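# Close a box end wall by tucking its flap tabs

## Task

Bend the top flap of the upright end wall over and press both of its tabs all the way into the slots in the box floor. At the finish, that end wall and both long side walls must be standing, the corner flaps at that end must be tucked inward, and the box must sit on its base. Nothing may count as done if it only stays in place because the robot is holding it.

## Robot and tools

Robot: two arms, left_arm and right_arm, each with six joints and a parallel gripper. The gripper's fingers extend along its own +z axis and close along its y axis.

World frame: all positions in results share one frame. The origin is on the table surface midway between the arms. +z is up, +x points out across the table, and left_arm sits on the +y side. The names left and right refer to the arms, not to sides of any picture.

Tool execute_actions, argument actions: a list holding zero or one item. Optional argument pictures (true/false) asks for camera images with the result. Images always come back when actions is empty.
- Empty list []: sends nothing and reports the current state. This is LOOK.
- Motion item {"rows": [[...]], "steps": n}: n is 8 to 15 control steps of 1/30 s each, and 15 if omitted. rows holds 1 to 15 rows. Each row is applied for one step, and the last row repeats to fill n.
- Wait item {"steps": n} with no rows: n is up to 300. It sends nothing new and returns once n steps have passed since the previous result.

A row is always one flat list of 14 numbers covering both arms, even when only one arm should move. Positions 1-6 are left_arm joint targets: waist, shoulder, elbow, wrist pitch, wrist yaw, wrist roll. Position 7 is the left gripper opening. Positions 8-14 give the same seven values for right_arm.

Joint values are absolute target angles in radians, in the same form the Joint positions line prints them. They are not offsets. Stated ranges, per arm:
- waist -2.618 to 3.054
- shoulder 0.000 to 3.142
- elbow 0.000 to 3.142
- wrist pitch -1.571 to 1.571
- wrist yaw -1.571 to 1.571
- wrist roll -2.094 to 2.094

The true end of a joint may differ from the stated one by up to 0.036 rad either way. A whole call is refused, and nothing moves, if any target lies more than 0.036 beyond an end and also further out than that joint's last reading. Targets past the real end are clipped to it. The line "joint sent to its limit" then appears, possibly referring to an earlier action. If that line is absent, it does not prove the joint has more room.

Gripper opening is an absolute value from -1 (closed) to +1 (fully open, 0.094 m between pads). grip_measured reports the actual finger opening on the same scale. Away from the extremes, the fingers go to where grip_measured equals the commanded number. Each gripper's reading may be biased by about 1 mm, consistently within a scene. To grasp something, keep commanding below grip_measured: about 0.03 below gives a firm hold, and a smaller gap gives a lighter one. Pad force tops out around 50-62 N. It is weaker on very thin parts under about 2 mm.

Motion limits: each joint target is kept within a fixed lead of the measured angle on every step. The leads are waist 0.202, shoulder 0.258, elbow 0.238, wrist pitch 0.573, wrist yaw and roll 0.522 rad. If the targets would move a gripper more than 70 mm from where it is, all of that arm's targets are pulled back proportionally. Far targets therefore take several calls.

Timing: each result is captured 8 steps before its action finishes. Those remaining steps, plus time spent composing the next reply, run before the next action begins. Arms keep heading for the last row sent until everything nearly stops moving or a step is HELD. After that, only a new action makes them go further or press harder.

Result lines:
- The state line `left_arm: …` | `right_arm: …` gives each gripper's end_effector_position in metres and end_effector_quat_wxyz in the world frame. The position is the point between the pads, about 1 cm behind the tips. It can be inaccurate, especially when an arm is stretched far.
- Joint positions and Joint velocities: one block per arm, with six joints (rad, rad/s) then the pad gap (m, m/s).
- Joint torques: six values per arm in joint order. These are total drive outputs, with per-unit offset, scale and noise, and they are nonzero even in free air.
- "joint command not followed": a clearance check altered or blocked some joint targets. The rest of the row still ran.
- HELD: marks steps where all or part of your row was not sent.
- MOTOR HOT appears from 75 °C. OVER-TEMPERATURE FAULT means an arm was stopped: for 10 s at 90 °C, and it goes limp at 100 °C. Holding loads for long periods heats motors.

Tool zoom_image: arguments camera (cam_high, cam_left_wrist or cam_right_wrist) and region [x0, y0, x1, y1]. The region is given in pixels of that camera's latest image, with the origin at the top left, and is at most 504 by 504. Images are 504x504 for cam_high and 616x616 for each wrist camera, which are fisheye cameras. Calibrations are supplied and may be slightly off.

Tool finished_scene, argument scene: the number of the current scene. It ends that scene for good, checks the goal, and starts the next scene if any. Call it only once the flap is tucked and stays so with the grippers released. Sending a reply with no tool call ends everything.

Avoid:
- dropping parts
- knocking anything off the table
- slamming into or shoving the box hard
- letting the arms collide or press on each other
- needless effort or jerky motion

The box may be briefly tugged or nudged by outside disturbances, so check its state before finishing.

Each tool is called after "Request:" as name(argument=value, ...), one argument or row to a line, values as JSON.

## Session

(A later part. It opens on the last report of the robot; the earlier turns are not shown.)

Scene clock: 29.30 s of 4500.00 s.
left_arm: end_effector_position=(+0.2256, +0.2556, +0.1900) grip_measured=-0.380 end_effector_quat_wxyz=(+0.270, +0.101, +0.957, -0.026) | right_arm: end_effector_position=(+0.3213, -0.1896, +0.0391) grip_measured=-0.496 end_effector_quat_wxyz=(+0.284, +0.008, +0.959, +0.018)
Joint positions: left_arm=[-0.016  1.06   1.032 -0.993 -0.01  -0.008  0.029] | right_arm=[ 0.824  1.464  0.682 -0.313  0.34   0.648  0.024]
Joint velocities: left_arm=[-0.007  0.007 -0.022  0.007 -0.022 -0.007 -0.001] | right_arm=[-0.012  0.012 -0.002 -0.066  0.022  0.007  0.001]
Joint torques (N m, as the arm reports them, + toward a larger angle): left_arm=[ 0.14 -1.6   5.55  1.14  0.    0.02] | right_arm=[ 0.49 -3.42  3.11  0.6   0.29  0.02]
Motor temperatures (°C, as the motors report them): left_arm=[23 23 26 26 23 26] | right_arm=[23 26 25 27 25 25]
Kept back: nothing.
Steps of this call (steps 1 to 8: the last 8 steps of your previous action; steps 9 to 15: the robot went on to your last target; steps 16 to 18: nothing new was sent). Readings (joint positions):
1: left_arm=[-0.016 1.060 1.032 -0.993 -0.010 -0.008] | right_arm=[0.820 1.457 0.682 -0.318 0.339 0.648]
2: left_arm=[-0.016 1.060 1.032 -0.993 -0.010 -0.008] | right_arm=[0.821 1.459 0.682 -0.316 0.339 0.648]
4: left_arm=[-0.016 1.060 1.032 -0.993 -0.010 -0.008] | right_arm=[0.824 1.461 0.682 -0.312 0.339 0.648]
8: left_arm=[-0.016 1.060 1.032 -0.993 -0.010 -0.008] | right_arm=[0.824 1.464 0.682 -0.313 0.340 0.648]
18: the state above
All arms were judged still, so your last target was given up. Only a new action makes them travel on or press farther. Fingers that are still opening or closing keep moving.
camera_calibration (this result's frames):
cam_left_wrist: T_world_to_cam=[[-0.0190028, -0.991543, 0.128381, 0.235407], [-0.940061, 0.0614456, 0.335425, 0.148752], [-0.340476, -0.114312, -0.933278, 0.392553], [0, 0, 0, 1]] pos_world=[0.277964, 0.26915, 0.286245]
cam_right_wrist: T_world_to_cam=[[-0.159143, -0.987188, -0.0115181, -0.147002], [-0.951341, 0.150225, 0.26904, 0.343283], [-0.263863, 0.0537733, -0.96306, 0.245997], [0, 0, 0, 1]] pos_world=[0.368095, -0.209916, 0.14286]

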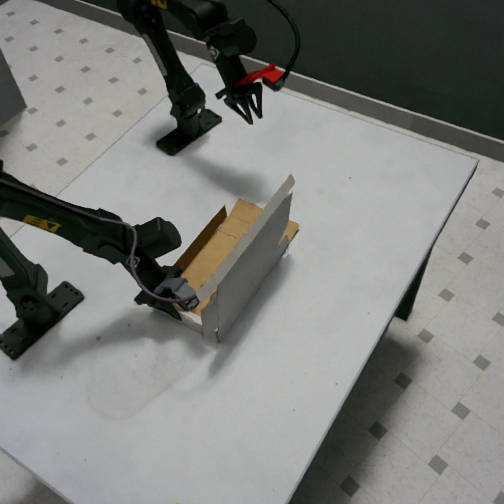

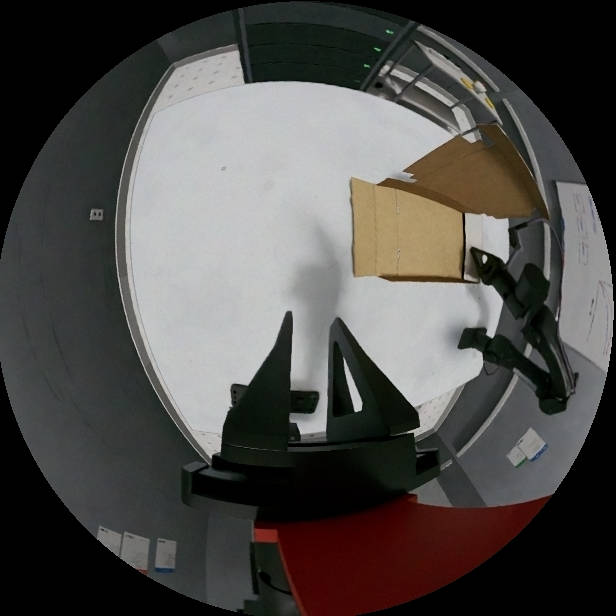

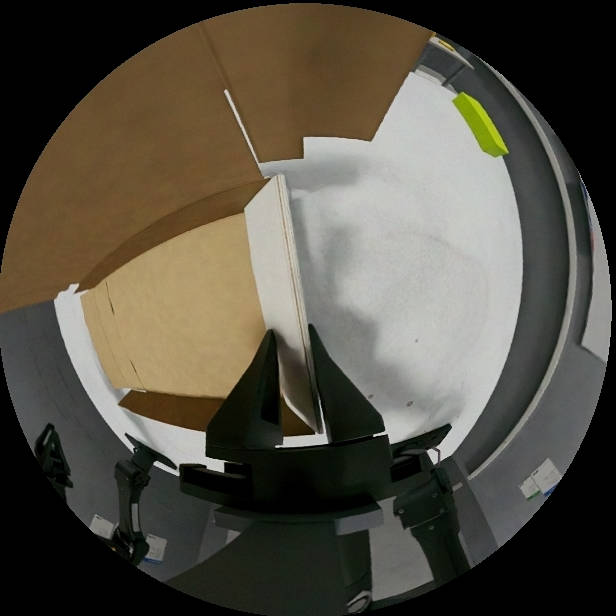

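Request:
execute_actions(
  actions=[
    {"rows": [[-0.016,1.061,1.034,-1.0,-0.01,-0.008,-0.38, 0.82,1.48,0.66,-0.33,0.35,0.647,-0.53],[-0.016,1.061,1.034,-1.0,-0.01,-0.008,-0.38, 0.815,1.48,0.66,-0.33,0.35,0.647,-0.56],[-0.016,1.061,1.034,-1.0,-0.01,-0.008,-0.38, 0.815,1.48,0.66,-0.33,0.35,0.647,-0.59],[-0.016,1.061,1.034,-1.0,-0.01,-0.008,-0.38, 0.815,1.48,0.66,-0.33,0.35,0.647,-0.62],[-0.016,1.061,1.034,-1.0,-0.01,-0.008,-0.38, 0.815,1.48,0.66,-0.33,0.35,0.647,-0.65],[-0.016,1.061,1.034,-1.0,-0.01,-0.008,-0.38, 0.815,1.48,0.66,-0.33,0.35,0.647,-0.68],[-0.016,1.061,1.034,-1.0,-0.01,-0.008,-0.38, 0.815,1.48,0.66,-0.33,0.35,0.647,-0.71],[-0.016,1.061,1.034,-1.0,-0.01,-0.008,-0.38, 0.815,1.48,0.66,-0.33,0.35,0.647,-0.74],[-0.016,1.061,1.034,-1.0,-0.01,-0.008,-0.38, 0.815,1.48,0.66,-0.33,0.35,0.647,-0.77]], "steps": 15},
  ],
)

Request:
execute_actions(
  actions=[
    {"steps": 15},
  ],
  pictures=true,
)

Scene clock: 30.30 s of 4500.00 s.
left_arm: end_effector_position=(+0.2256, +0.2556, +0.1900) grip_measured=-0.380 end_effector_quat_wxyz=(+0.270, +0.101, +0.957, -0.026) | right_arm: end_effector_position=(+0.3218, -0.1900, +0.0394) grip_measured=-0.691 end_effector_quat_wxyz=(+0.285, +0.009, +0.958, +0.017)
Joint positions: left_arm=[-0.016  1.06   1.032 -0.993 -0.01  -0.008  0.029] | right_arm=[ 0.824  1.464  0.682 -0.311  0.344  0.648  0.015]
Joint velocities: left_arm=[ 0.007 -0.002 -0.002  0.022 -0.007  0.007 -0.001] | right_arm=[ 0.007 -0.002  0.012  0.007  0.051 -0.007 -0.028]
Joint torques (N m, as the arm reports them, + toward a larger angle): left_arm=[-0.01 -1.52  5.69  1.14  0.03  0.  ] | right_arm=[-0.92 -4.3   4.18  0.92  0.25  0.02]
Motor temperatures (°C, as the motors report them): left_arm=[23 23 26 26 23 26] | right_arm=[23 26 25 27 25 25]
Steps of this call (steps 1 to 23: nothing new was sent; steps 24 to 30: the first 7 steps of this action). Readings (joint positions):
24: left_arm=[-0.016 1.060 1.032 -0.993 -0.010 -0.008] | right_arm=[0.824 1.464 0.682 -0.311 0.341 0.648]
25: left_arm=[-0.016 1.060 1.032 -0.993 -0.010 -0.008] | right_arm=[0.824 1.464 0.682 -0.311 0.342 0.648]
27: left_arm=[-0.016 1.060 1.032 -0.993 -0.010 -0.008] | right_arm=[0.824 1.464 0.682 -0.311 0.343 0.648]
30: the state above

Scene clock: 30.80 s of 4500.00 s.
left_arm: end_effector_position=(+0.2256, +0.2556, +0.1900) grip_measured=-0.380 end_effector_quat_wxyz=(+0.270, +0.101, +0.957, -0.026) | right_arm: end_effector_position=(+0.3218, -0.1900, +0.0394) grip_measured=-0.765 end_effector_quat_wxyz=(+0.285, +0.009, +0.958, +0.017)
Joint positions: left_arm=[-0.016  1.06   1.032 -0.993 -0.01  -0.008  0.029] | right_arm=[ 0.824  1.464  0.682 -0.311  0.344  0.648  0.011]
Joint velocities: left_arm=[-0.007  0.017  0.007  0.007 -0.007  0.051  0.   ] | right_arm=[-0.002 -0.007  0.007 -0.022 -0.037  0.037  0.001]
Joint torques (N m, as the arm reports them, + toward a larger angle): left_arm=[ 0.07 -1.46  5.52  1.18  0.05 -0.01] | right_arm=[-0.88 -4.3   4.12  0.92  0.25  0.01]
Motor temperatures (°C, as the motors report them): left_arm=[23 23 26 26 23 26] | right_arm=[23 26 25 27 25 25]
Kept back: nothing.
Steps of this call (steps 1 to 8: the last 8 steps of your previous action; steps 9 to 15: the robot went on to your last target). Readings (joint positions):
1: left_arm=[-0.016 1.060 1.032 -0.993 -0.010 -0.008] | right_arm=[0.824 1.464 0.682 -0.311 0.344 0.648]
2: left_arm=[-0.016 1.060 1.032 -0.993 -0.010 -0.008] | right_arm=[0.824 1.464 0.682 -0.311 0.344 0.648]
4: left_arm=[-0.016 1.060 1.032 -0.993 -0.010 -0.008] | right_arm=[0.824 1.464 0.682 -0.311 0.344 0.648]
8: left_arm=[-0.016 1.060 1.032 -0.993 -0.010 -0.008] | right_arm=[0.824 1.464 0.682 -0.311 0.344 0.648]
15: the state above
All arms were judged still, so your last target was given up. Only a new action makes them travel on or press farther. Fingers that are still opening or closing keep moving.
camera_calibration (this result's frames):
cam_left_wrist: T_world_to_cam=[[-0.0190028, -0.991543, 0.128381, 0.235407], [-0.940061, 0.0614456, 0.335425, 0.148752], [-0.340476, -0.114312, -0.933278, 0.392553], [0, 0, 0, 1]] pos_world=[0.277964, 0.26915, 0.286245]
cam_right_wrist: T_world_to_cam=[[-0.160835, -0.986928, -0.0102219, -0.146761], [-0.951902, 0.152374, 0.26583, 0.344468], [-0.260797, 0.0524851, -0.963966, 0.245276], [0, 0, 0, 1]] pos_world=[0.368262, -0.210203, 0.143368]

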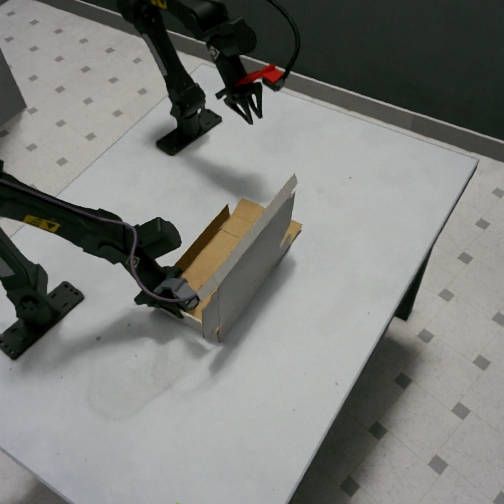

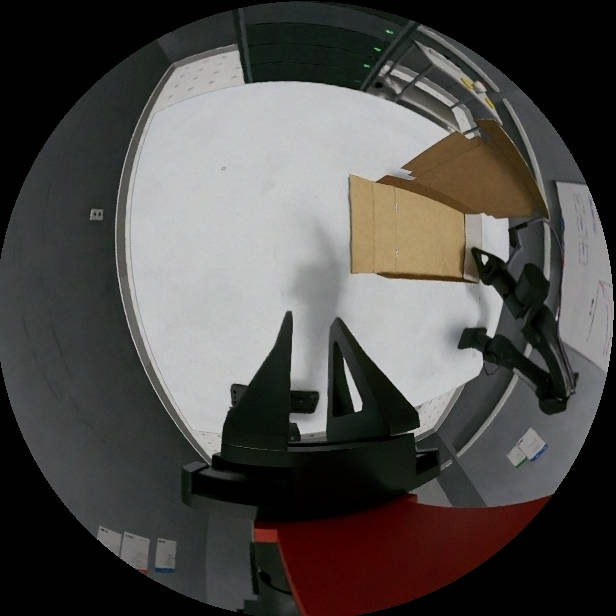

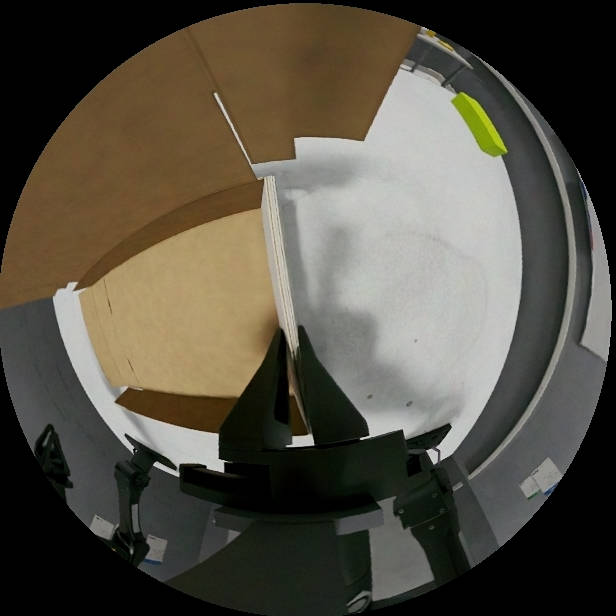

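Nearly closed. Squeeze more.

Request:
execute_actions(
  actions=[
    {"rows": [[-0.016,1.061,1.034,-1.0,-0.01,-0.008,-0.38, 0.824,1.47,0.675,-0.32,0.35,0.647,-0.79],[-0.016,1.061,1.034,-1.0,-0.01,-0.008,-0.38, 0.824,1.47,0.675,-0.32,0.35,0.647,-0.81],[-0.016,1.061,1.034,-1.0,-0.01,-0.008,-0.38, 0.824,1.47,0.675,-0.32,0.35,0.647,-0.83],[-0.016,1.061,1.034,-1.0,-0.01,-0.008,-0.38, 0.824,1.47,0.675,-0.32,0.35,0.647,-0.85],[-0.016,1.061,1.034,-1.0,-0.01,-0.008,-0.38, 0.824,1.47,0.675,-0.32,0.35,0.647,-0.87]], "steps": 12},
  ],
)

Request:
execute_actions(
  actions=[
    {"steps": 12},
  ],
  pictures=true,
)

Request:
zoom_image(
  camera="cam_left_wrist",
  region=[430, 190, 530, 300],
)

Request:
zoom_image(
  camera="cam_right_wrist",
  region=[200, 160, 380, 440],
)

Scene clock: 31.47 s of 4500.00 s.
left_arm: end_effector_position=(+0.2256, +0.2556, +0.1900) grip_measured=-0.380 end_effector_quat_wxyz=(+0.270, +0.101, +0.957, -0.026) | right_arm: end_effector_position=(+0.3218, -0.1900, +0.0394) grip_measured=-0.836 end_effector_quat_wxyz=(+0.285, +0.009, +0.958, +0.017)
Joint positions: left_arm=[-0.016  1.06   1.032 -0.993 -0.01  -0.008  0.029] | right_arm=[ 0.824  1.464  0.682 -0.311  0.344  0.648  0.008]
Joint velocities: left_arm=[ 0.017  0.007 -0.007 -0.095  0.022 -0.037 -0.001] | right_arm=[-0.017 -0.017 -0.012  0.022 -0.007 -0.051 -0.018]
Joint torques (N m, as the arm reports them, + toward a larger angle): left_arm=[ 0.01 -1.64  5.53  1.14  0.06 -0.01] | right_arm=[-0.04 -5.17  5.19  1.    0.24  0.01]
Motor temperatures (°C, as the motors report them): left_arm=[23 23 26 26 23 26] | right_arm=[23 26 25 27 25 25]
Steps of this call (steps 1 to 16: nothing new was sent; steps 17 to 20: the first 4 steps of this action). Readings (joint positions):
17: left_arm=[-0.016 1.060 1.032 -0.993 -0.010 -0.008] | right_arm=[0.824 1.464 0.682 -0.311 0.344 0.648]
18: left_arm=[-0.016 1.060 1.032 -0.993 -0.010 -0.008] | right_arm=[0.824 1.464 0.682 -0.311 0.344 0.648]
20: the state above

Scene clock: 31.87 s of 4500.00 s.
left_arm: end_effector_position=(+0.2256, +0.2556, +0.1900) grip_measured=-0.380 end_effector_quat_wxyz=(+0.270, +0.101, +0.957, -0.026) | right_arm: end_effector_position=(+0.3218, -0.1900, +0.0394) grip_measured=-0.864 end_effector_quat_wxyz=(+0.285, +0.009, +0.958, +0.017)
Joint positions: left_arm=[-0.016  1.06   1.032 -0.993 -0.01  -0.008  0.029] | right_arm=[ 0.824  1.464  0.682 -0.311  0.344  0.648  0.006]
Joint velocities: left_arm=[-0.017 -0.007  0.002  0.007  0.007  0.007 -0.   ] | right_arm=[-0.007  0.012  0.012  0.051 -0.066  0.022 -0.   ]
Joint torques (N m, as the arm reports them, + toward a larger angle): left_arm=[-0.02 -1.52  5.44  1.14  0.05  0.02] | right_arm=[-0.04 -5.18  5.14  1.01  0.25  0.01]
Motor temperatures (°C, as the motors report them): left_arm=[23 23 26 26 23 26] | right_arm=[23 26 25 27 25 25]
Kept back: nothing.
Steps of this call (steps 1 to 8: the last 8 steps of your previous action; steps 9 to 12: the robot went on to your last target). Readings (joint positions):
1: left_arm=[-0.016 1.060 1.032 -0.993 -0.010 -0.008] | right_arm=[0.824 1.464 0.682 -0.311 0.344 0.648]
2: left_arm=[-0.016 1.060 1.032 -0.993 -0.010 -0.008] | right_arm=[0.824 1.464 0.682 -0.311 0.344 0.648]
4: left_arm=[-0.016 1.060 1.032 -0.993 -0.010 -0.008] | right_arm=[0.824 1.464 0.682 -0.311 0.344 0.648]
8: left_arm=[-0.016 1.060 1.032 -0.993 -0.010 -0.008] | right_arm=[0.824 1.464 0.682 -0.311 0.344 0.648]
12: the state above
camera_calibration (this result's frames):
cam_left_wrist: T_world_to_cam=[[-0.0190028, -0.991543, 0.128381, 0.235407], [-0.940061, 0.0614456, 0.335425, 0.148752], [-0.340476, -0.114312, -0.933278, 0.392553], [0, 0, 0, 1]] pos_world=[0.277964, 0.26915, 0.286245]
cam_right_wrist: T_world_to_cam=[[-0.160835, -0.986928, -0.0102219, -0.146761], [-0.951902, 0.152374, 0.26583, 0.344468], [-0.260797, 0.0524851, -0.963966, 0.245276], [0, 0, 0, 1]] pos_world=[0.368262, -0.210203, 0.143368]

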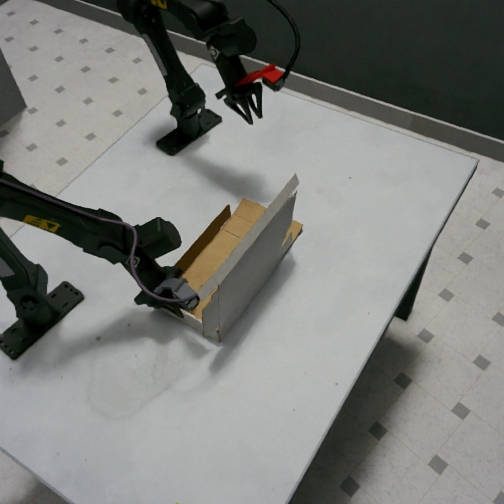

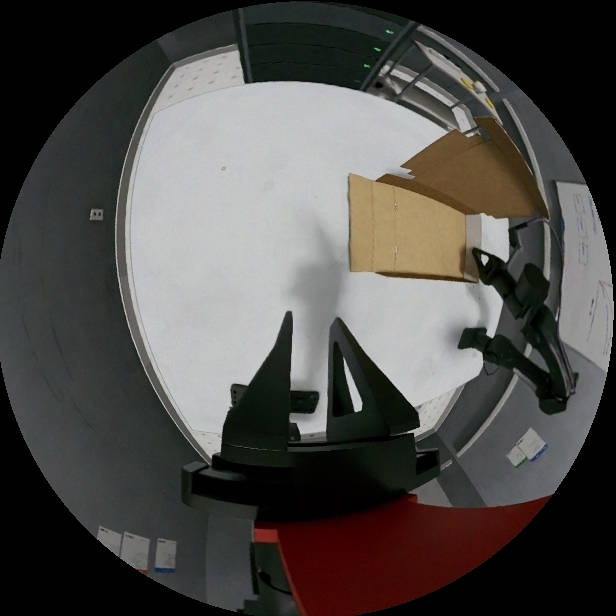

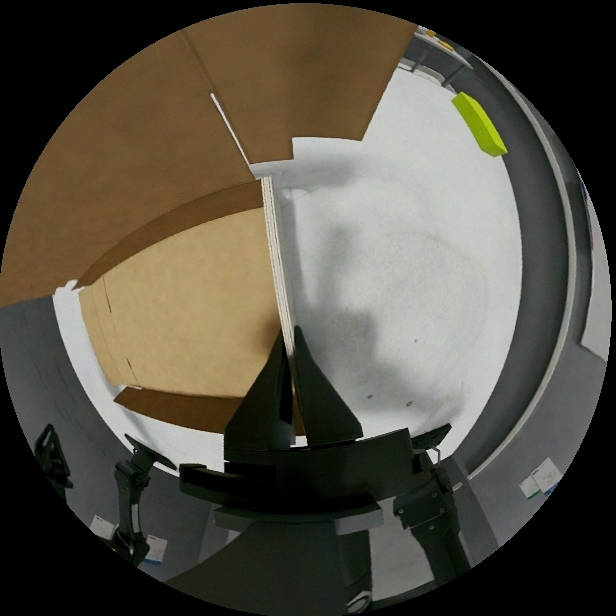

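Region (430, 190, 530, 300) of cam_left_wrist's 616x616 image, scaled by 4.582, with more detail than that image has; it fills the left 458 columns of this view, and the rest is white.

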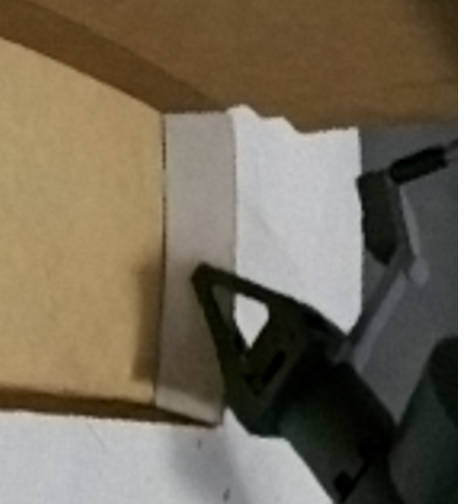

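Region (200, 160, 380, 440) of cam_right_wrist's 616x616 image, scaled by 1.800, with more detail than that image has; it fills the left 324 columns of this view, and the rest is white.

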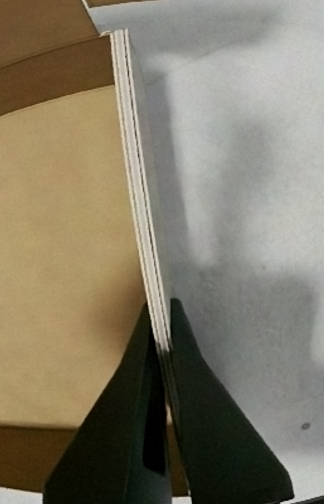

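Request:
execute_actions(
  actions=[
    {"rows": [[-0.016,1.061,1.034,-1.0,-0.01,-0.008,-0.38, 0.824,1.47,0.675,-0.32,0.35,0.647,-0.89],[-0.016,1.061,1.034,-1.0,-0.01,-0.008,-0.38, 0.824,1.47,0.675,-0.32,0.35,0.647,-0.905],[-0.016,1.061,1.034,-1.0,-0.01,-0.008,-0.38, 0.824,1.47,0.675,-0.32,0.35,0.647,-0.915],[-0.016,1.061,1.034,-1.0,-0.01,-0.008,-0.38, 0.824,1.475,0.67,-0.325,0.35,0.647,-0.915],[-0.016,1.061,1.034,-1.0,-0.01,-0.008,-0.38, 0.824,1.48,0.665,-0.33,0.35,0.647,-0.915],[-0.016,1.061,1.034,-1.0,-0.01,-0.008,-0.38, 0.824,1.485,0.66,-0.335,0.35,0.647,-0.915],[-0.016,1.061,1.034,-1.0,-0.01,-0.008,-0.38, 0.824,1.49,0.655,-0.34,0.35,0.647,-0.915],[-0.016,1.061,1.034,-1.0,-0.01,-0.008,-0.38, 0.824,1.495,0.65,-0.345,0.35,0.647,-0.915],[-0.016,1.061,1.034,-1.0,-0.01,-0.008,-0.38, 0.824,1.50,0.645,-0.35,0.35,0.647,-0.915],[-0.016,1.061,1.034,-1.0,-0.01,-0.008,-0.38, 0.824,1.505,0.64,-0.36,0.35,0.647,-0.915]], "steps": 15},
  ],
)

Request:
execute_actions(
  actions=[
    {"steps": 12},
  ],
)

Scene clock: 32.93 s of 4500.00 s.
left_arm: end_effector_position=(+0.2256, +0.2556, +0.1900) grip_measured=-0.380 end_effector_quat_wxyz=(+0.270, +0.101, +0.957, -0.026) | right_arm: end_effector_position=(+0.3213, -0.1905, +0.0386) grip_measured=-0.905 end_effector_quat_wxyz=(+0.284, +0.008, +0.959, +0.016)
Joint positions: left_arm=[-0.016  1.06   1.032 -0.993 -0.01  -0.008  0.029] | right_arm=[ 0.824  1.466  0.682 -0.314  0.344  0.647  0.004]
Joint velocities: left_arm=[ 0.007  0.007 -0.007 -0.022 -0.022  0.066 -0.   ] | right_arm=[ 0.007  0.037  0.002  0.081 -0.007 -0.051 -0.   ]
Joint torques (N m, as the arm reports them, + toward a larger angle): left_arm=[ 0.03 -1.58  5.63  1.18  0.03 -0.03] | right_arm=[-0.04 -3.69  3.77  0.84  0.22  0.02]
Motor temperatures (°C, as the motors report them): left_arm=[23 23 26 26 23 26] | right_arm=[23 26 25 27 25 25]
Steps of this call (steps 1 to 15: the robot went on to your last target; steps 16 to 25: nothing new was sent; steps 26 to 32: the first 7 steps of this action). Readings (joint positions):
26: left_arm=[-0.016 1.060 1.032 -0.993 -0.010 -0.008] | right_arm=[0.824 1.464 0.682 -0.311 0.344 0.648]
27: left_arm=[-0.016 1.060 1.032 -0.993 -0.010 -0.008] | right_arm=[0.824 1.464 0.682 -0.311 0.344 0.648]
29: left_arm=[-0.016 1.060 1.032 -0.993 -0.010 -0.008] | right_arm=[0.824 1.464 0.682 -0.313 0.344 0.647]
32: the state above

Scene clock: 33.33 s of 4500.00 s.
left_arm: end_effector_position=(+0.2256, +0.2556, +0.1900) grip_measured=-0.380 end_effector_quat_wxyz=(+0.270, +0.101, +0.957, -0.026) | right_arm: end_effector_position=(+0.3213, -0.1911, +0.0380) grip_measured=-0.905 end_effector_quat_wxyz=(+0.284, +0.008, +0.959, +0.014)
Joint positions: left_arm=[-0.016  1.06   1.032 -0.993 -0.01  -0.008  0.029] | right_arm=[ 0.824  1.468  0.682 -0.314  0.347  0.647  0.004]
Joint velocities: left_arm=[ 0.017  0.022  0.012 -0.051  0.022 -0.007  0.   ] | right_arm=[ 0.002  0.012 -0.007  0.051  0.007 -0.037 -0.   ]
Joint torques (N m, as the arm reports them, + toward a larger angle): left_arm=[ 0.04 -1.64  5.53  1.14  0.03  0.01] | right_arm=[-0.06 -2.45  2.75  0.68  0.23  0.02]
Motor temperatures (°C, as the motors report them): left_arm=[23 23 26 26 23 26] | right_arm=[23 26 25 27 25 25]
Kept back: nothing.
Steps of this call (steps 1 to 8: the last 8 steps of your previous action; steps 9 to 12: the robot went on to your last target). Readings (joint positions):
1: left_arm=[-0.016 1.060 1.032 -0.993 -0.010 -0.008] | right_arm=[0.824 1.467 0.682 -0.314 0.345 0.647]
2: left_arm=[-0.016 1.060 1.032 -0.993 -0.010 -0.008] | right_arm=[0.824 1.468 0.682 -0.314 0.346 0.647]
4: left_arm=[-0.016 1.060 1.032 -0.993 -0.010 -0.008] | right_arm=[0.824 1.468 0.682 -0.314 0.347 0.647]
8: left_arm=[-0.016 1.060 1.032 -0.993 -0.010 -0.008] | right_arm=[0.824 1.468 0.682 -0.314 0.347 0.647]
12: the state above

Release slightly to see if it holds.

Request:
execute_actions(
  actions=[
    {"rows": [[-0.016,1.061,1.034,-1.0,-0.01,-0.008,-0.38, 0.824,1.48,0.67,-0.33,0.35,0.647,-0.915],[-0.016,1.061,1.034,-1.0,-0.01,-0.008,-0.38, 0.824,1.465,0.68,-0.315,0.35,0.647,-0.9],[-0.016,1.061,1.034,-1.0,-0.01,-0.008,-0.38, 0.824,1.465,0.685,-0.315,0.35,0.647,-0.87],[-0.016,1.061,1.034,-1.0,-0.01,-0.008,-0.38, 0.824,1.465,0.685,-0.315,0.35,0.647,-0.83],[-0.016,1.061,1.034,-1.0,-0.01,-0.008,-0.38, 0.824,1.465,0.685,-0.315,0.35,0.647,-0.79],[-0.016,1.061,1.034,-1.0,-0.01,-0.008,-0.38, 0.824,1.465,0.685,-0.315,0.35,0.647,-0.75],[-0.016,1.061,1.034,-1.0,-0.01,-0.008,-0.38, 0.824,1.465,0.685,-0.315,0.35,0.647,-0.7],[-0.016,1.061,1.034,-1.0,-0.01,-0.008,-0.38, 0.824,1.465,0.685,-0.315,0.35,0.647,-0.65],[-0.016,1.061,1.034,-1.0,-0.01,-0.008,-0.38, 0.824,1.465,0.685,-0.315,0.35,0.647,-0.6],[-0.016,1.061,1.034,-1.0,-0.01,-0.008,-0.38, 0.824,1.465,0.685,-0.315,0.35,0.647,-0.55]], "steps": 15},
  ],
)

Request:
execute_actions(
  actions=[
    {"steps": 15},
  ],
  pictures=true,
)

Request:
zoom_image(
  camera="cam_left_wrist",
  region=[430, 190, 530, 300],
)

Request:
zoom_image(
  camera="cam_right_wrist",
  region=[200, 160, 380, 440],
)

Scene clock: 34.60 s of 4500.00 s.
left_arm: end_effector_position=(+0.2256, +0.2556, +0.1900) grip_measured=-0.380 end_effector_quat_wxyz=(+0.270, +0.101, +0.957, -0.026) | right_arm: end_effector_position=(+0.3223, -0.1903, +0.0386) grip_measured=-0.725 end_effector_quat_wxyz=(+0.286, +0.009, +0.958, +0.015)
Joint positions: left_arm=[-0.016  1.06   1.032 -0.993 -0.01  -0.008  0.029] | right_arm=[ 0.824  1.468  0.682 -0.309  0.347  0.647  0.013]
Joint velocities: left_arm=[ 0.002 -0.007  0.017  0.022  0.037  0.022  0.   ] | right_arm=[-0.002  0.012 -0.002  0.11   0.11  -0.051  0.046]
Joint torques (N m, as the arm reports them, + toward a larger angle): left_arm=[ 0.05 -1.4   5.54  1.12  0.05 -0.02] | right_arm=[-0.04 -5.97  5.9   1.03  0.23  0.01]
Motor temperatures (°C, as the motors report them): left_arm=[23 23 26 26 23 26] | right_arm=[23 26 25 27 25 25]
Steps of this call (steps 1 to 15: the robot went on to your last target; steps 16 to 31: nothing new was sent; steps 32 to 38: the first 7 steps of this action). Readings (joint positions):
32: left_arm=[-0.016 1.060 1.032 -0.993 -0.010 -0.008] | right_arm=[0.824 1.468 0.682 -0.313 0.347 0.647]
33: left_arm=[-0.016 1.060 1.032 -0.993 -0.010 -0.008] | right_arm=[0.824 1.468 0.682 -0.311 0.347 0.647]
35: left_arm=[-0.016 1.060 1.032 -0.993 -0.010 -0.008] | right_arm=[0.824 1.468 0.682 -0.309 0.347 0.647]
38: the state above

Scene clock: 35.10 s of 4500.00 s.
left_arm: end_effector_position=(+0.2256, +0.2556, +0.1900) grip_measured=-0.380 end_effector_quat_wxyz=(+0.270, +0.101, +0.957, -0.026) | right_arm: end_effector_position=(+0.3223, -0.1903, +0.0386) grip_measured=-0.553 end_effector_quat_wxyz=(+0.286, +0.009, +0.958, +0.015)
Joint positions: left_arm=[-0.016  1.06   1.032 -0.993 -0.01  -0.008  0.029] | right_arm=[ 0.824  1.468  0.682 -0.309  0.347  0.647  0.021]
Joint velocities: left_arm=[ 0.002 -0.002  0.002  0.037 -0.022 -0.037 -0.   ] | right_arm=[-0.017  0.002 -0.002  0.007  0.037 -0.037 -0.   ]
Joint torques (N m, as the arm reports them, + toward a larger angle): left_arm=[-0.02 -1.49  5.61  1.18  0.05  0.03] | right_arm=[-0.06 -6.02  5.81  1.02  0.22  0.02]
Motor temperatures (°C, as the motors report them): left_arm=[23 23 26 26 23 26] | right_arm=[23 26 25 27 25 25]
Kept back: nothing.
Steps of this call (steps 1 to 8: the last 8 steps of your previous action; steps 9 to 15: the robot went on to your last target). Readings (joint positions):
1: left_arm=[-0.016 1.060 1.032 -0.993 -0.010 -0.008] | right_arm=[0.824 1.468 0.682 -0.309 0.347 0.647]
2: left_arm=[-0.016 1.060 1.032 -0.993 -0.010 -0.008] | right_arm=[0.824 1.468 0.682 -0.309 0.347 0.647]
4: left_arm=[-0.016 1.060 1.032 -0.993 -0.010 -0.008] | right_arm=[0.824 1.468 0.682 -0.309 0.347 0.647]
8: left_arm=[-0.016 1.060 1.032 -0.993 -0.010 -0.008] | right_arm=[0.824 1.468 0.682 -0.309 0.347 0.647]
15: the state above
All arms were judged still, so your last target was given up. Only a new action makes them travel on or press farther. Fingers that are still opening or closing keep moving.
camera_calibration (this result's frames):
cam_left_wrist: T_world_to_cam=[[-0.0190028, -0.991543, 0.128381, 0.235407], [-0.940061, 0.0614456, 0.335425, 0.148752], [-0.340476, -0.114312, -0.933278, 0.392553], [0, 0, 0, 1]] pos_world=[0.277964, 0.26915, 0.286245]
cam_right_wrist: T_world_to_cam=[[-0.161581, -0.986835, -0.00690386, -0.146855], [-0.951956, 0.154018, 0.264687, 0.345521], [-0.260139, 0.0493404, -0.96431, 0.243846], [0, 0, 0, 1]] pos_world=[0.368626, -0.210169, 0.142675]

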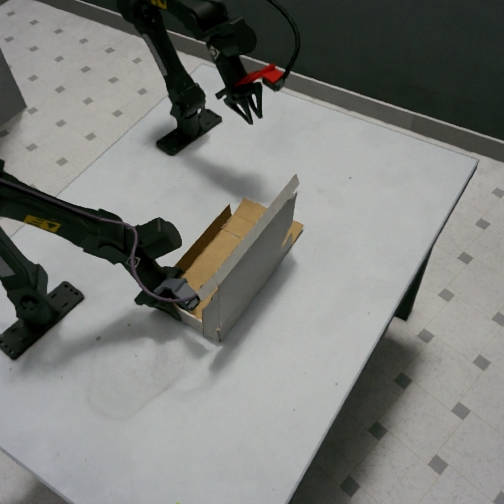

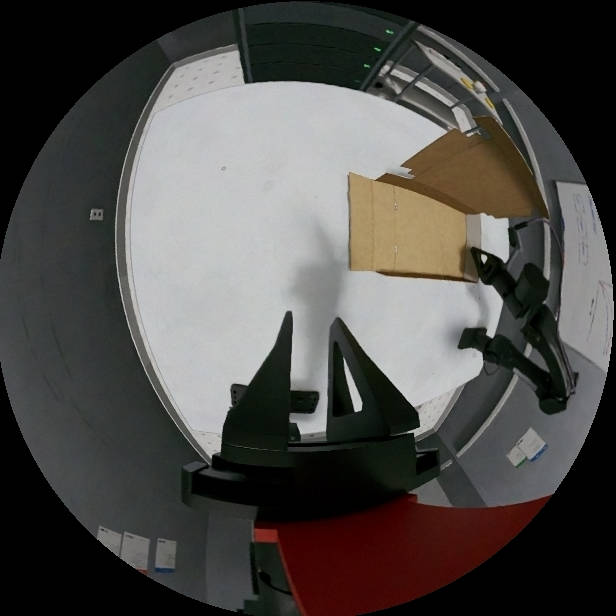

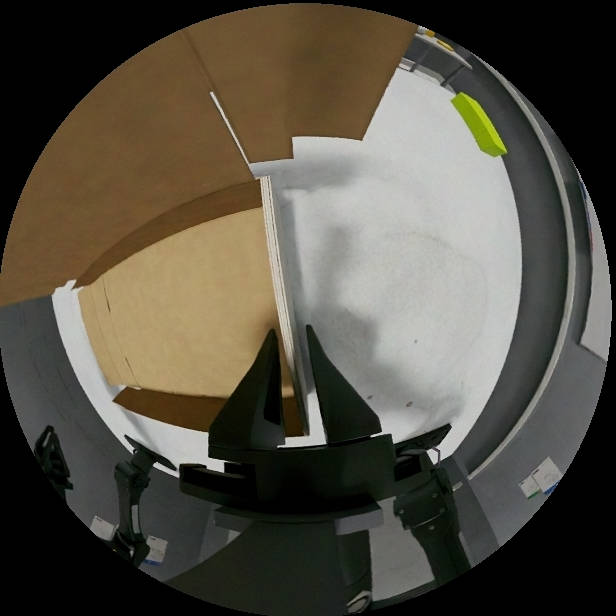

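Region (430, 190, 530, 300) of cam_left_wrist's 616x616 image, scaled by 4.582, with more detail than that image has; it fills the left 458 columns of this view, and the rest is white.

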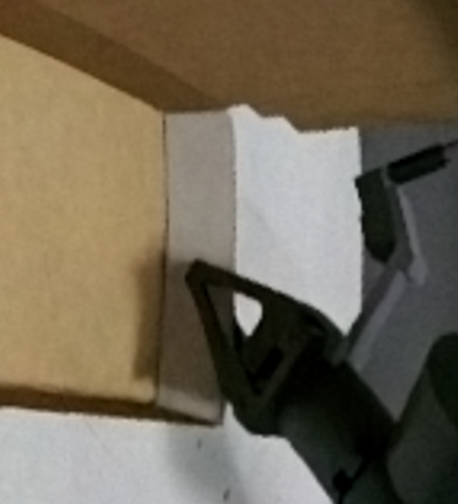

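Region (200, 160, 380, 440) of cam_right_wrist's 616x616 image, scaled by 1.800, with more detail than that image has; it fills the left 324 columns of this view, and the rest is white.

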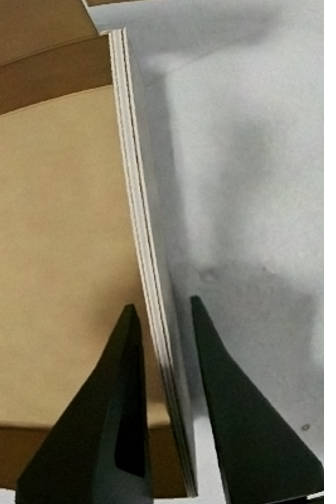

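Request:
execute_actions(
  actions=[
    {"rows": [[-0.016,1.061,1.034,-1.0,-0.01,-0.008,-0.38, 0.824,1.45,0.70,-0.35,0.35,0.647,-0.55],[-0.016,1.061,1.034,-1.0,-0.01,-0.008,-0.38, 0.824,1.44,0.715,-0.38,0.35,0.647,-0.55],[-0.016,1.061,1.034,-1.0,-0.01,-0.008,-0.38, 0.824,1.43,0.73,-0.41,0.35,0.647,-0.55],[-0.016,1.061,1.034,-1.0,-0.01,-0.008,-0.38, 0.824,1.42,0.748,-0.44,0.35,0.647,-0.55],[-0.016,1.061,1.034,-1.0,-0.01,-0.008,-0.38, 0.824,1.41,0.766,-0.47,0.35,0.647,-0.55],[-0.016,1.061,1.034,-1.0,-0.01,-0.008,-0.38, 0.824,1.40,0.784,-0.50,0.35,0.647,-0.55],[-0.016,1.061,1.034,-1.0,-0.01,-0.008,-0.38, 0.824,1.39,0.802,-0.53,0.35,0.647,-0.55],[-0.016,1.061,1.034,-1.0,-0.01,-0.008,-0.38, 0.824,1.38,0.82,-0.56,0.35,0.647,-0.55],[-0.016,1.061,1.034,-1.0,-0.01,-0.008,-0.38, 0.824,1.37,0.838,-0.59,0.35,0.647,-0.55],[-0.016,1.061,1.034,-1.0,-0.01,-0.008,-0.38, 0.824,1.36,0.856,-0.62,0.35,0.647,-0.55],[-0.016,1.061,1.034,-1.0,-0.01,-0.008,-0.38, 0.824,1.355,0.874,-0.645,0.35,0.647,-0.55],[-0.016,1.061,1.034,-1.0,-0.01,-0.008,-0.38, 0.85,1.355,0.89,-0.67,0.35,0.647,-0.55],[-0.016,1.061,1.034,-1.0,-0.01,-0.008,-0.38, 0.89,1.36,0.905,-0.68,0.35,0.647,-0.55],[-0.016,1.061,1.034,-1.0,-0.01,-0.008,-0.38, 0.93,1.37,0.92,-0.69,0.35,0.647,-0.55],[-0.016,1.061,1.034,-1.0,-0.01,-0.008,-0.38, 0.97,1.38,0.93,-0.70,0.35,0.647,-0.55]], "steps": 15},
  ],
)

Request:
execute_actions(
  actions=[
    {"rows": [[-0.016,1.061,1.034,-1.0,-0.01,-0.008,-0.38, 1.0,1.40,0.95,-0.70,0.35,0.65,-0.55],[-0.016,1.061,1.034,-1.0,-0.01,-0.008,-0.38, 1.02,1.42,0.97,-0.70,0.36,0.66,-0.55],[-0.016,1.061,1.034,-1.0,-0.01,-0.008,-0.38, 1.04,1.44,0.99,-0.70,0.37,0.67,-0.55],[-0.016,1.061,1.034,-1.0,-0.01,-0.008,-0.38, 1.05,1.46,1.01,-0.70,0.38,0.68,-0.55],[-0.016,1.061,1.034,-1.0,-0.01,-0.008,-0.38, 1.06,1.48,1.03,-0.70,0.39,0.69,-0.55],[-0.016,1.061,1.034,-1.0,-0.01,-0.008,-0.38, 1.06,1.50,1.05,-0.70,0.40,0.7,-0.55]], "steps": 12},
  ],
)

Request:
execute_actions(
  actions=[
    {"steps": 15},
  ],
  pictures=true,
)

Scene clock: 36.67 s of 4500.00 s.
left_arm: end_effector_position=(+0.2256, +0.2556, +0.1900) grip_measured=-0.380 end_effector_quat_wxyz=(+0.270, +0.101, +0.957, -0.026) | right_arm: end_effector_position=(+0.3184, -0.1934, +0.0535) grip_measured=-0.553 end_effector_quat_wxyz=(+0.274, +0.006, +0.962, +0.006)
Joint positions: left_arm=[-0.016  1.06   1.032 -0.993 -0.01  -0.008  0.029] | right_arm=[ 0.824  1.434  0.735 -0.427  0.346  0.647  0.021]
Joint velocities: left_arm=[-0.002  0.012  0.007 -0.066 -0.007  0.037 -0.001] | right_arm=[ 0.012 -0.281  0.53  -0.667 -0.007 -0.007 -0.001]
Joint torques (N m, as the arm reports them, + toward a larger angle): left_arm=[ 0.2  -1.53  5.88  1.1   0.04  0.02] | right_arm=[ 0.   -7.87  8.05  1.08  0.26  0.02]
Motor temperatures (°C, as the motors report them): left_arm=[23 23 26 26 23 26] | right_arm=[23 26 25 27 25 25]
Steps of this call (steps 1 to 40: nothing new was sent; steps 41 to 47: the first 7 steps of this action). Readings (joint positions):
41: left_arm=[-0.016 1.060 1.032 -0.993 -0.010 -0.008] | right_arm=[0.824 1.468 0.682 -0.311 0.347 0.647]
42: left_arm=[-0.016 1.060 1.032 -0.993 -0.010 -0.008] | right_arm=[0.824 1.467 0.682 -0.317 0.347 0.647]
44: left_arm=[-0.016 1.060 1.032 -0.993 -0.010 -0.008] | right_arm=[0.824 1.459 0.691 -0.354 0.346 0.647]
47: the state above

Scene clock: 37.07 s of 4500.00 s.
left_arm: end_effector_position=(+0.2256, +0.2556, +0.1900) grip_measured=-0.380 end_effector_quat_wxyz=(+0.270, +0.101, +0.957, -0.026) | right_arm: end_effector_position=(+0.2945, -0.1297, +0.1134) grip_measured=-0.553 end_effector_quat_wxyz=(+0.282, -0.081, +0.955, +0.040)
Joint positions: left_arm=[-0.016  1.06   1.032 -0.993 -0.01  -0.008  0.029] | right_arm=[ 1.019  1.408  0.953 -0.649  0.352  0.655  0.021]
Joint velocities: left_arm=[-0.002  0.012  0.007  0.007 -0.037  0.081  0.   ] | right_arm=[ 0.642  0.53   0.584 -0.286 -0.051  0.154 -0.001]
Joint torques (N m, as the arm reports them, + toward a larger angle): left_arm=[ 0.05 -1.42  5.62  1.11  0.08 -0.01] | right_arm=[-0.85 -3.99  7.7   0.93  0.44  0.09]
Motor temperatures (°C, as the motors report them): left_arm=[23 23 26 26 23 26] | right_arm=[23 26 25 27 25 25]
Steps of this call (steps 1 to 8: the last 8 steps of your previous action; steps 9 to 12: the first 4 steps of this action). Readings (joint positions):
9: left_arm=[-0.016 1.060 1.032 -0.993 -0.010 -0.008] | right_arm=[0.922 1.373 0.901 -0.615 0.352 0.647]
10: left_arm=[-0.016 1.060 1.032 -0.993 -0.010 -0.008] | right_arm=[0.959 1.379 0.917 -0.630 0.352 0.648]
12: the state above

Scene clock: 37.57 s of 4500.00 s.
left_arm: end_effector_position=(+0.2256, +0.2556, +0.1900) grip_measured=-0.380 end_effector_quat_wxyz=(+0.270, +0.101, +0.957, -0.026) | right_arm: end_effector_position=(+0.2959, -0.1147, +0.1091) grip_measured=-0.553 end_effector_quat_wxyz=(+0.276, -0.082, +0.957, +0.023)
Joint positions: left_arm=[-0.016  1.06   1.032 -0.993 -0.01  -0.008  0.029] | right_arm=[ 1.057  1.493  1.022 -0.68   0.383  0.693  0.021]
Joint velocities: left_arm=[ 0.017  0.007 -0.002 -0.022 -0.095  0.007  0.001] | right_arm=[-0.012 -0.012 -0.007 -0.007 -0.037 -0.051 -0.001]
Joint torques (N m, as the arm reports them, + toward a larger angle): left_arm=[ 0.05 -1.5   5.5   1.14  0.06 -0.02] | right_arm=[ 0.24 -5.96  7.97  0.84  0.36  0.06]
Motor temperatures (°C, as the motors report them): left_arm=[23 23 26 26 23 26] | right_arm=[23 26 25 27 25 25]
Kept back: nothing.
Steps of this call (steps 1 to 8: the last 8 steps of your previous action; steps 9 to 15: the robot went on to your last target). Readings (joint positions):
1: left_arm=[-0.016 1.060 1.032 -0.993 -0.010 -0.008] | right_arm=[1.037 1.428 0.973 -0.655 0.354 0.660]
2: left_arm=[-0.016 1.060 1.032 -0.993 -0.010 -0.008] | right_arm=[1.049 1.449 0.993 -0.659 0.358 0.666]
4: left_arm=[-0.016 1.060 1.032 -0.993 -0.010 -0.008] | right_arm=[1.057 1.482 1.018 -0.660 0.364 0.676]
8: left_arm=[-0.016 1.060 1.032 -0.993 -0.010 -0.008] | right_arm=[1.057 1.493 1.022 -0.671 0.376 0.687]
15: the state above
camera_calibration (this result's frames):
cam_left_wrist: T_world_to_cam=[[-0.0190028, -0.991543, 0.128381, 0.235407], [-0.940061, 0.0614456, 0.335425, 0.148752], [-0.340476, -0.114312, -0.933278, 0.392553], [0, 0, 0, 1]] pos_world=[0.277964, 0.26915, 0.286245]
cam_right_wrist: T_world_to_cam=[[0.0160562, -0.999358, 0.0320372, -0.134243], [-0.960812, -0.00655301, 0.277122, 0.272894], [-0.276734, -0.0352313, -0.960301, 0.296004], [0, 0, 0, 1]] pos_world=[0.34627, -0.12194, 0.212929]

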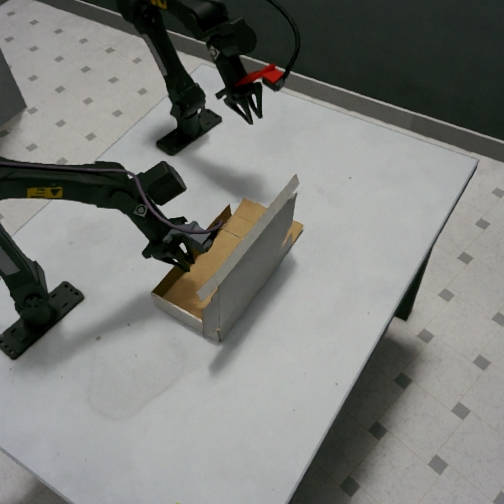

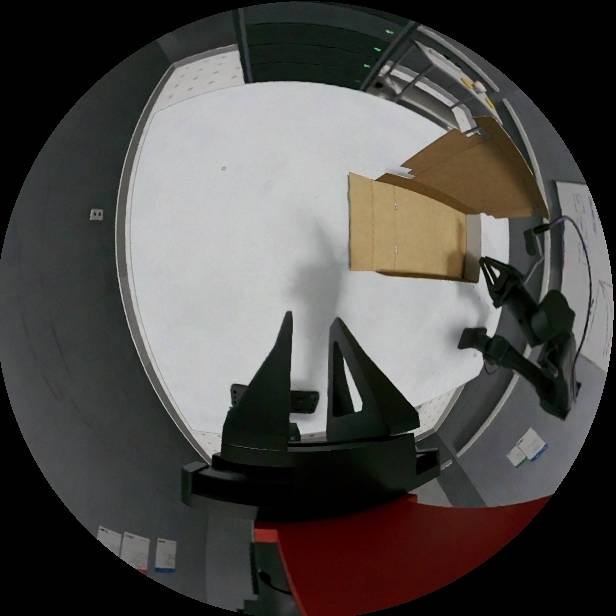

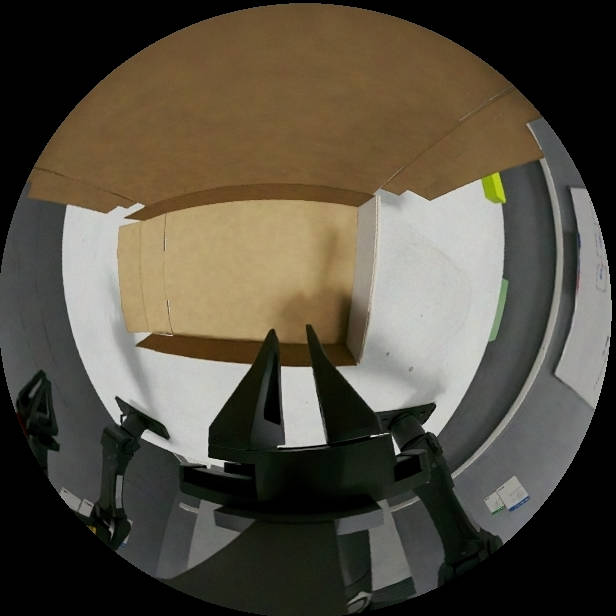

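Request:
zoom_image(
  camera="cam_right_wrist",
  region=[320, 185, 410, 375],
)

Request:
zoom_image(
  camera="cam_high",
  region=[140, 260, 240, 350],
)

Region (320, 185, 410, 375) of cam_right_wrist's 616x616 image, scaled by 2.653, with more detail than that image has; it fills the left 239 columns of this view, and the rest is white.

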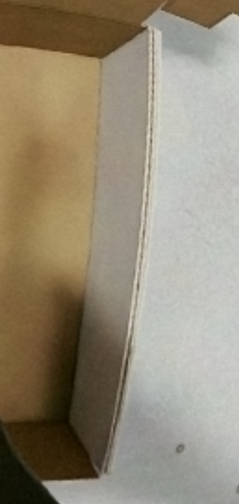

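Region (140, 260, 240, 350) of cam_high's 504x504 image, scaled by 5.040, with more detail than that image has; it fills the top 454 rows of this view, and the rest is white.

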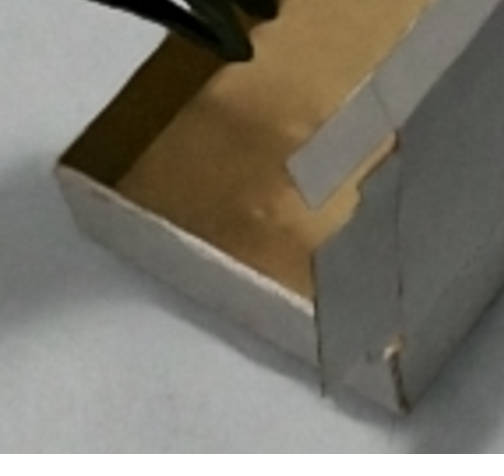

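Request:
zoom_image(
  camera="cam_right_wrist",
  region=[340, 195, 390, 275],
)

Request:
zoom_image(
  camera="cam_right_wrist",
  region=[335, 285, 385, 365],
)

Region (340, 195, 390, 275) of cam_right_wrist's 616x616 image, scaled by 6.300, with more detail than that image has; it fills the left 315 columns of this view, and the rest is white.

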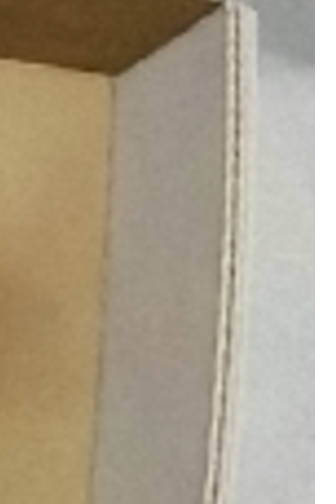

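Region (335, 285, 385, 365) of cam_right_wrist's 616x616 image, scaled by 6.300, with more detail than that image has; it fills the left 315 columns of this view, and the rest is white.

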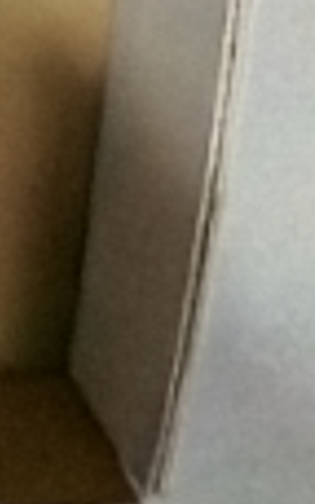

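Request:
finished_scene(
  scene=1,
)

The scene is finished: the task was done.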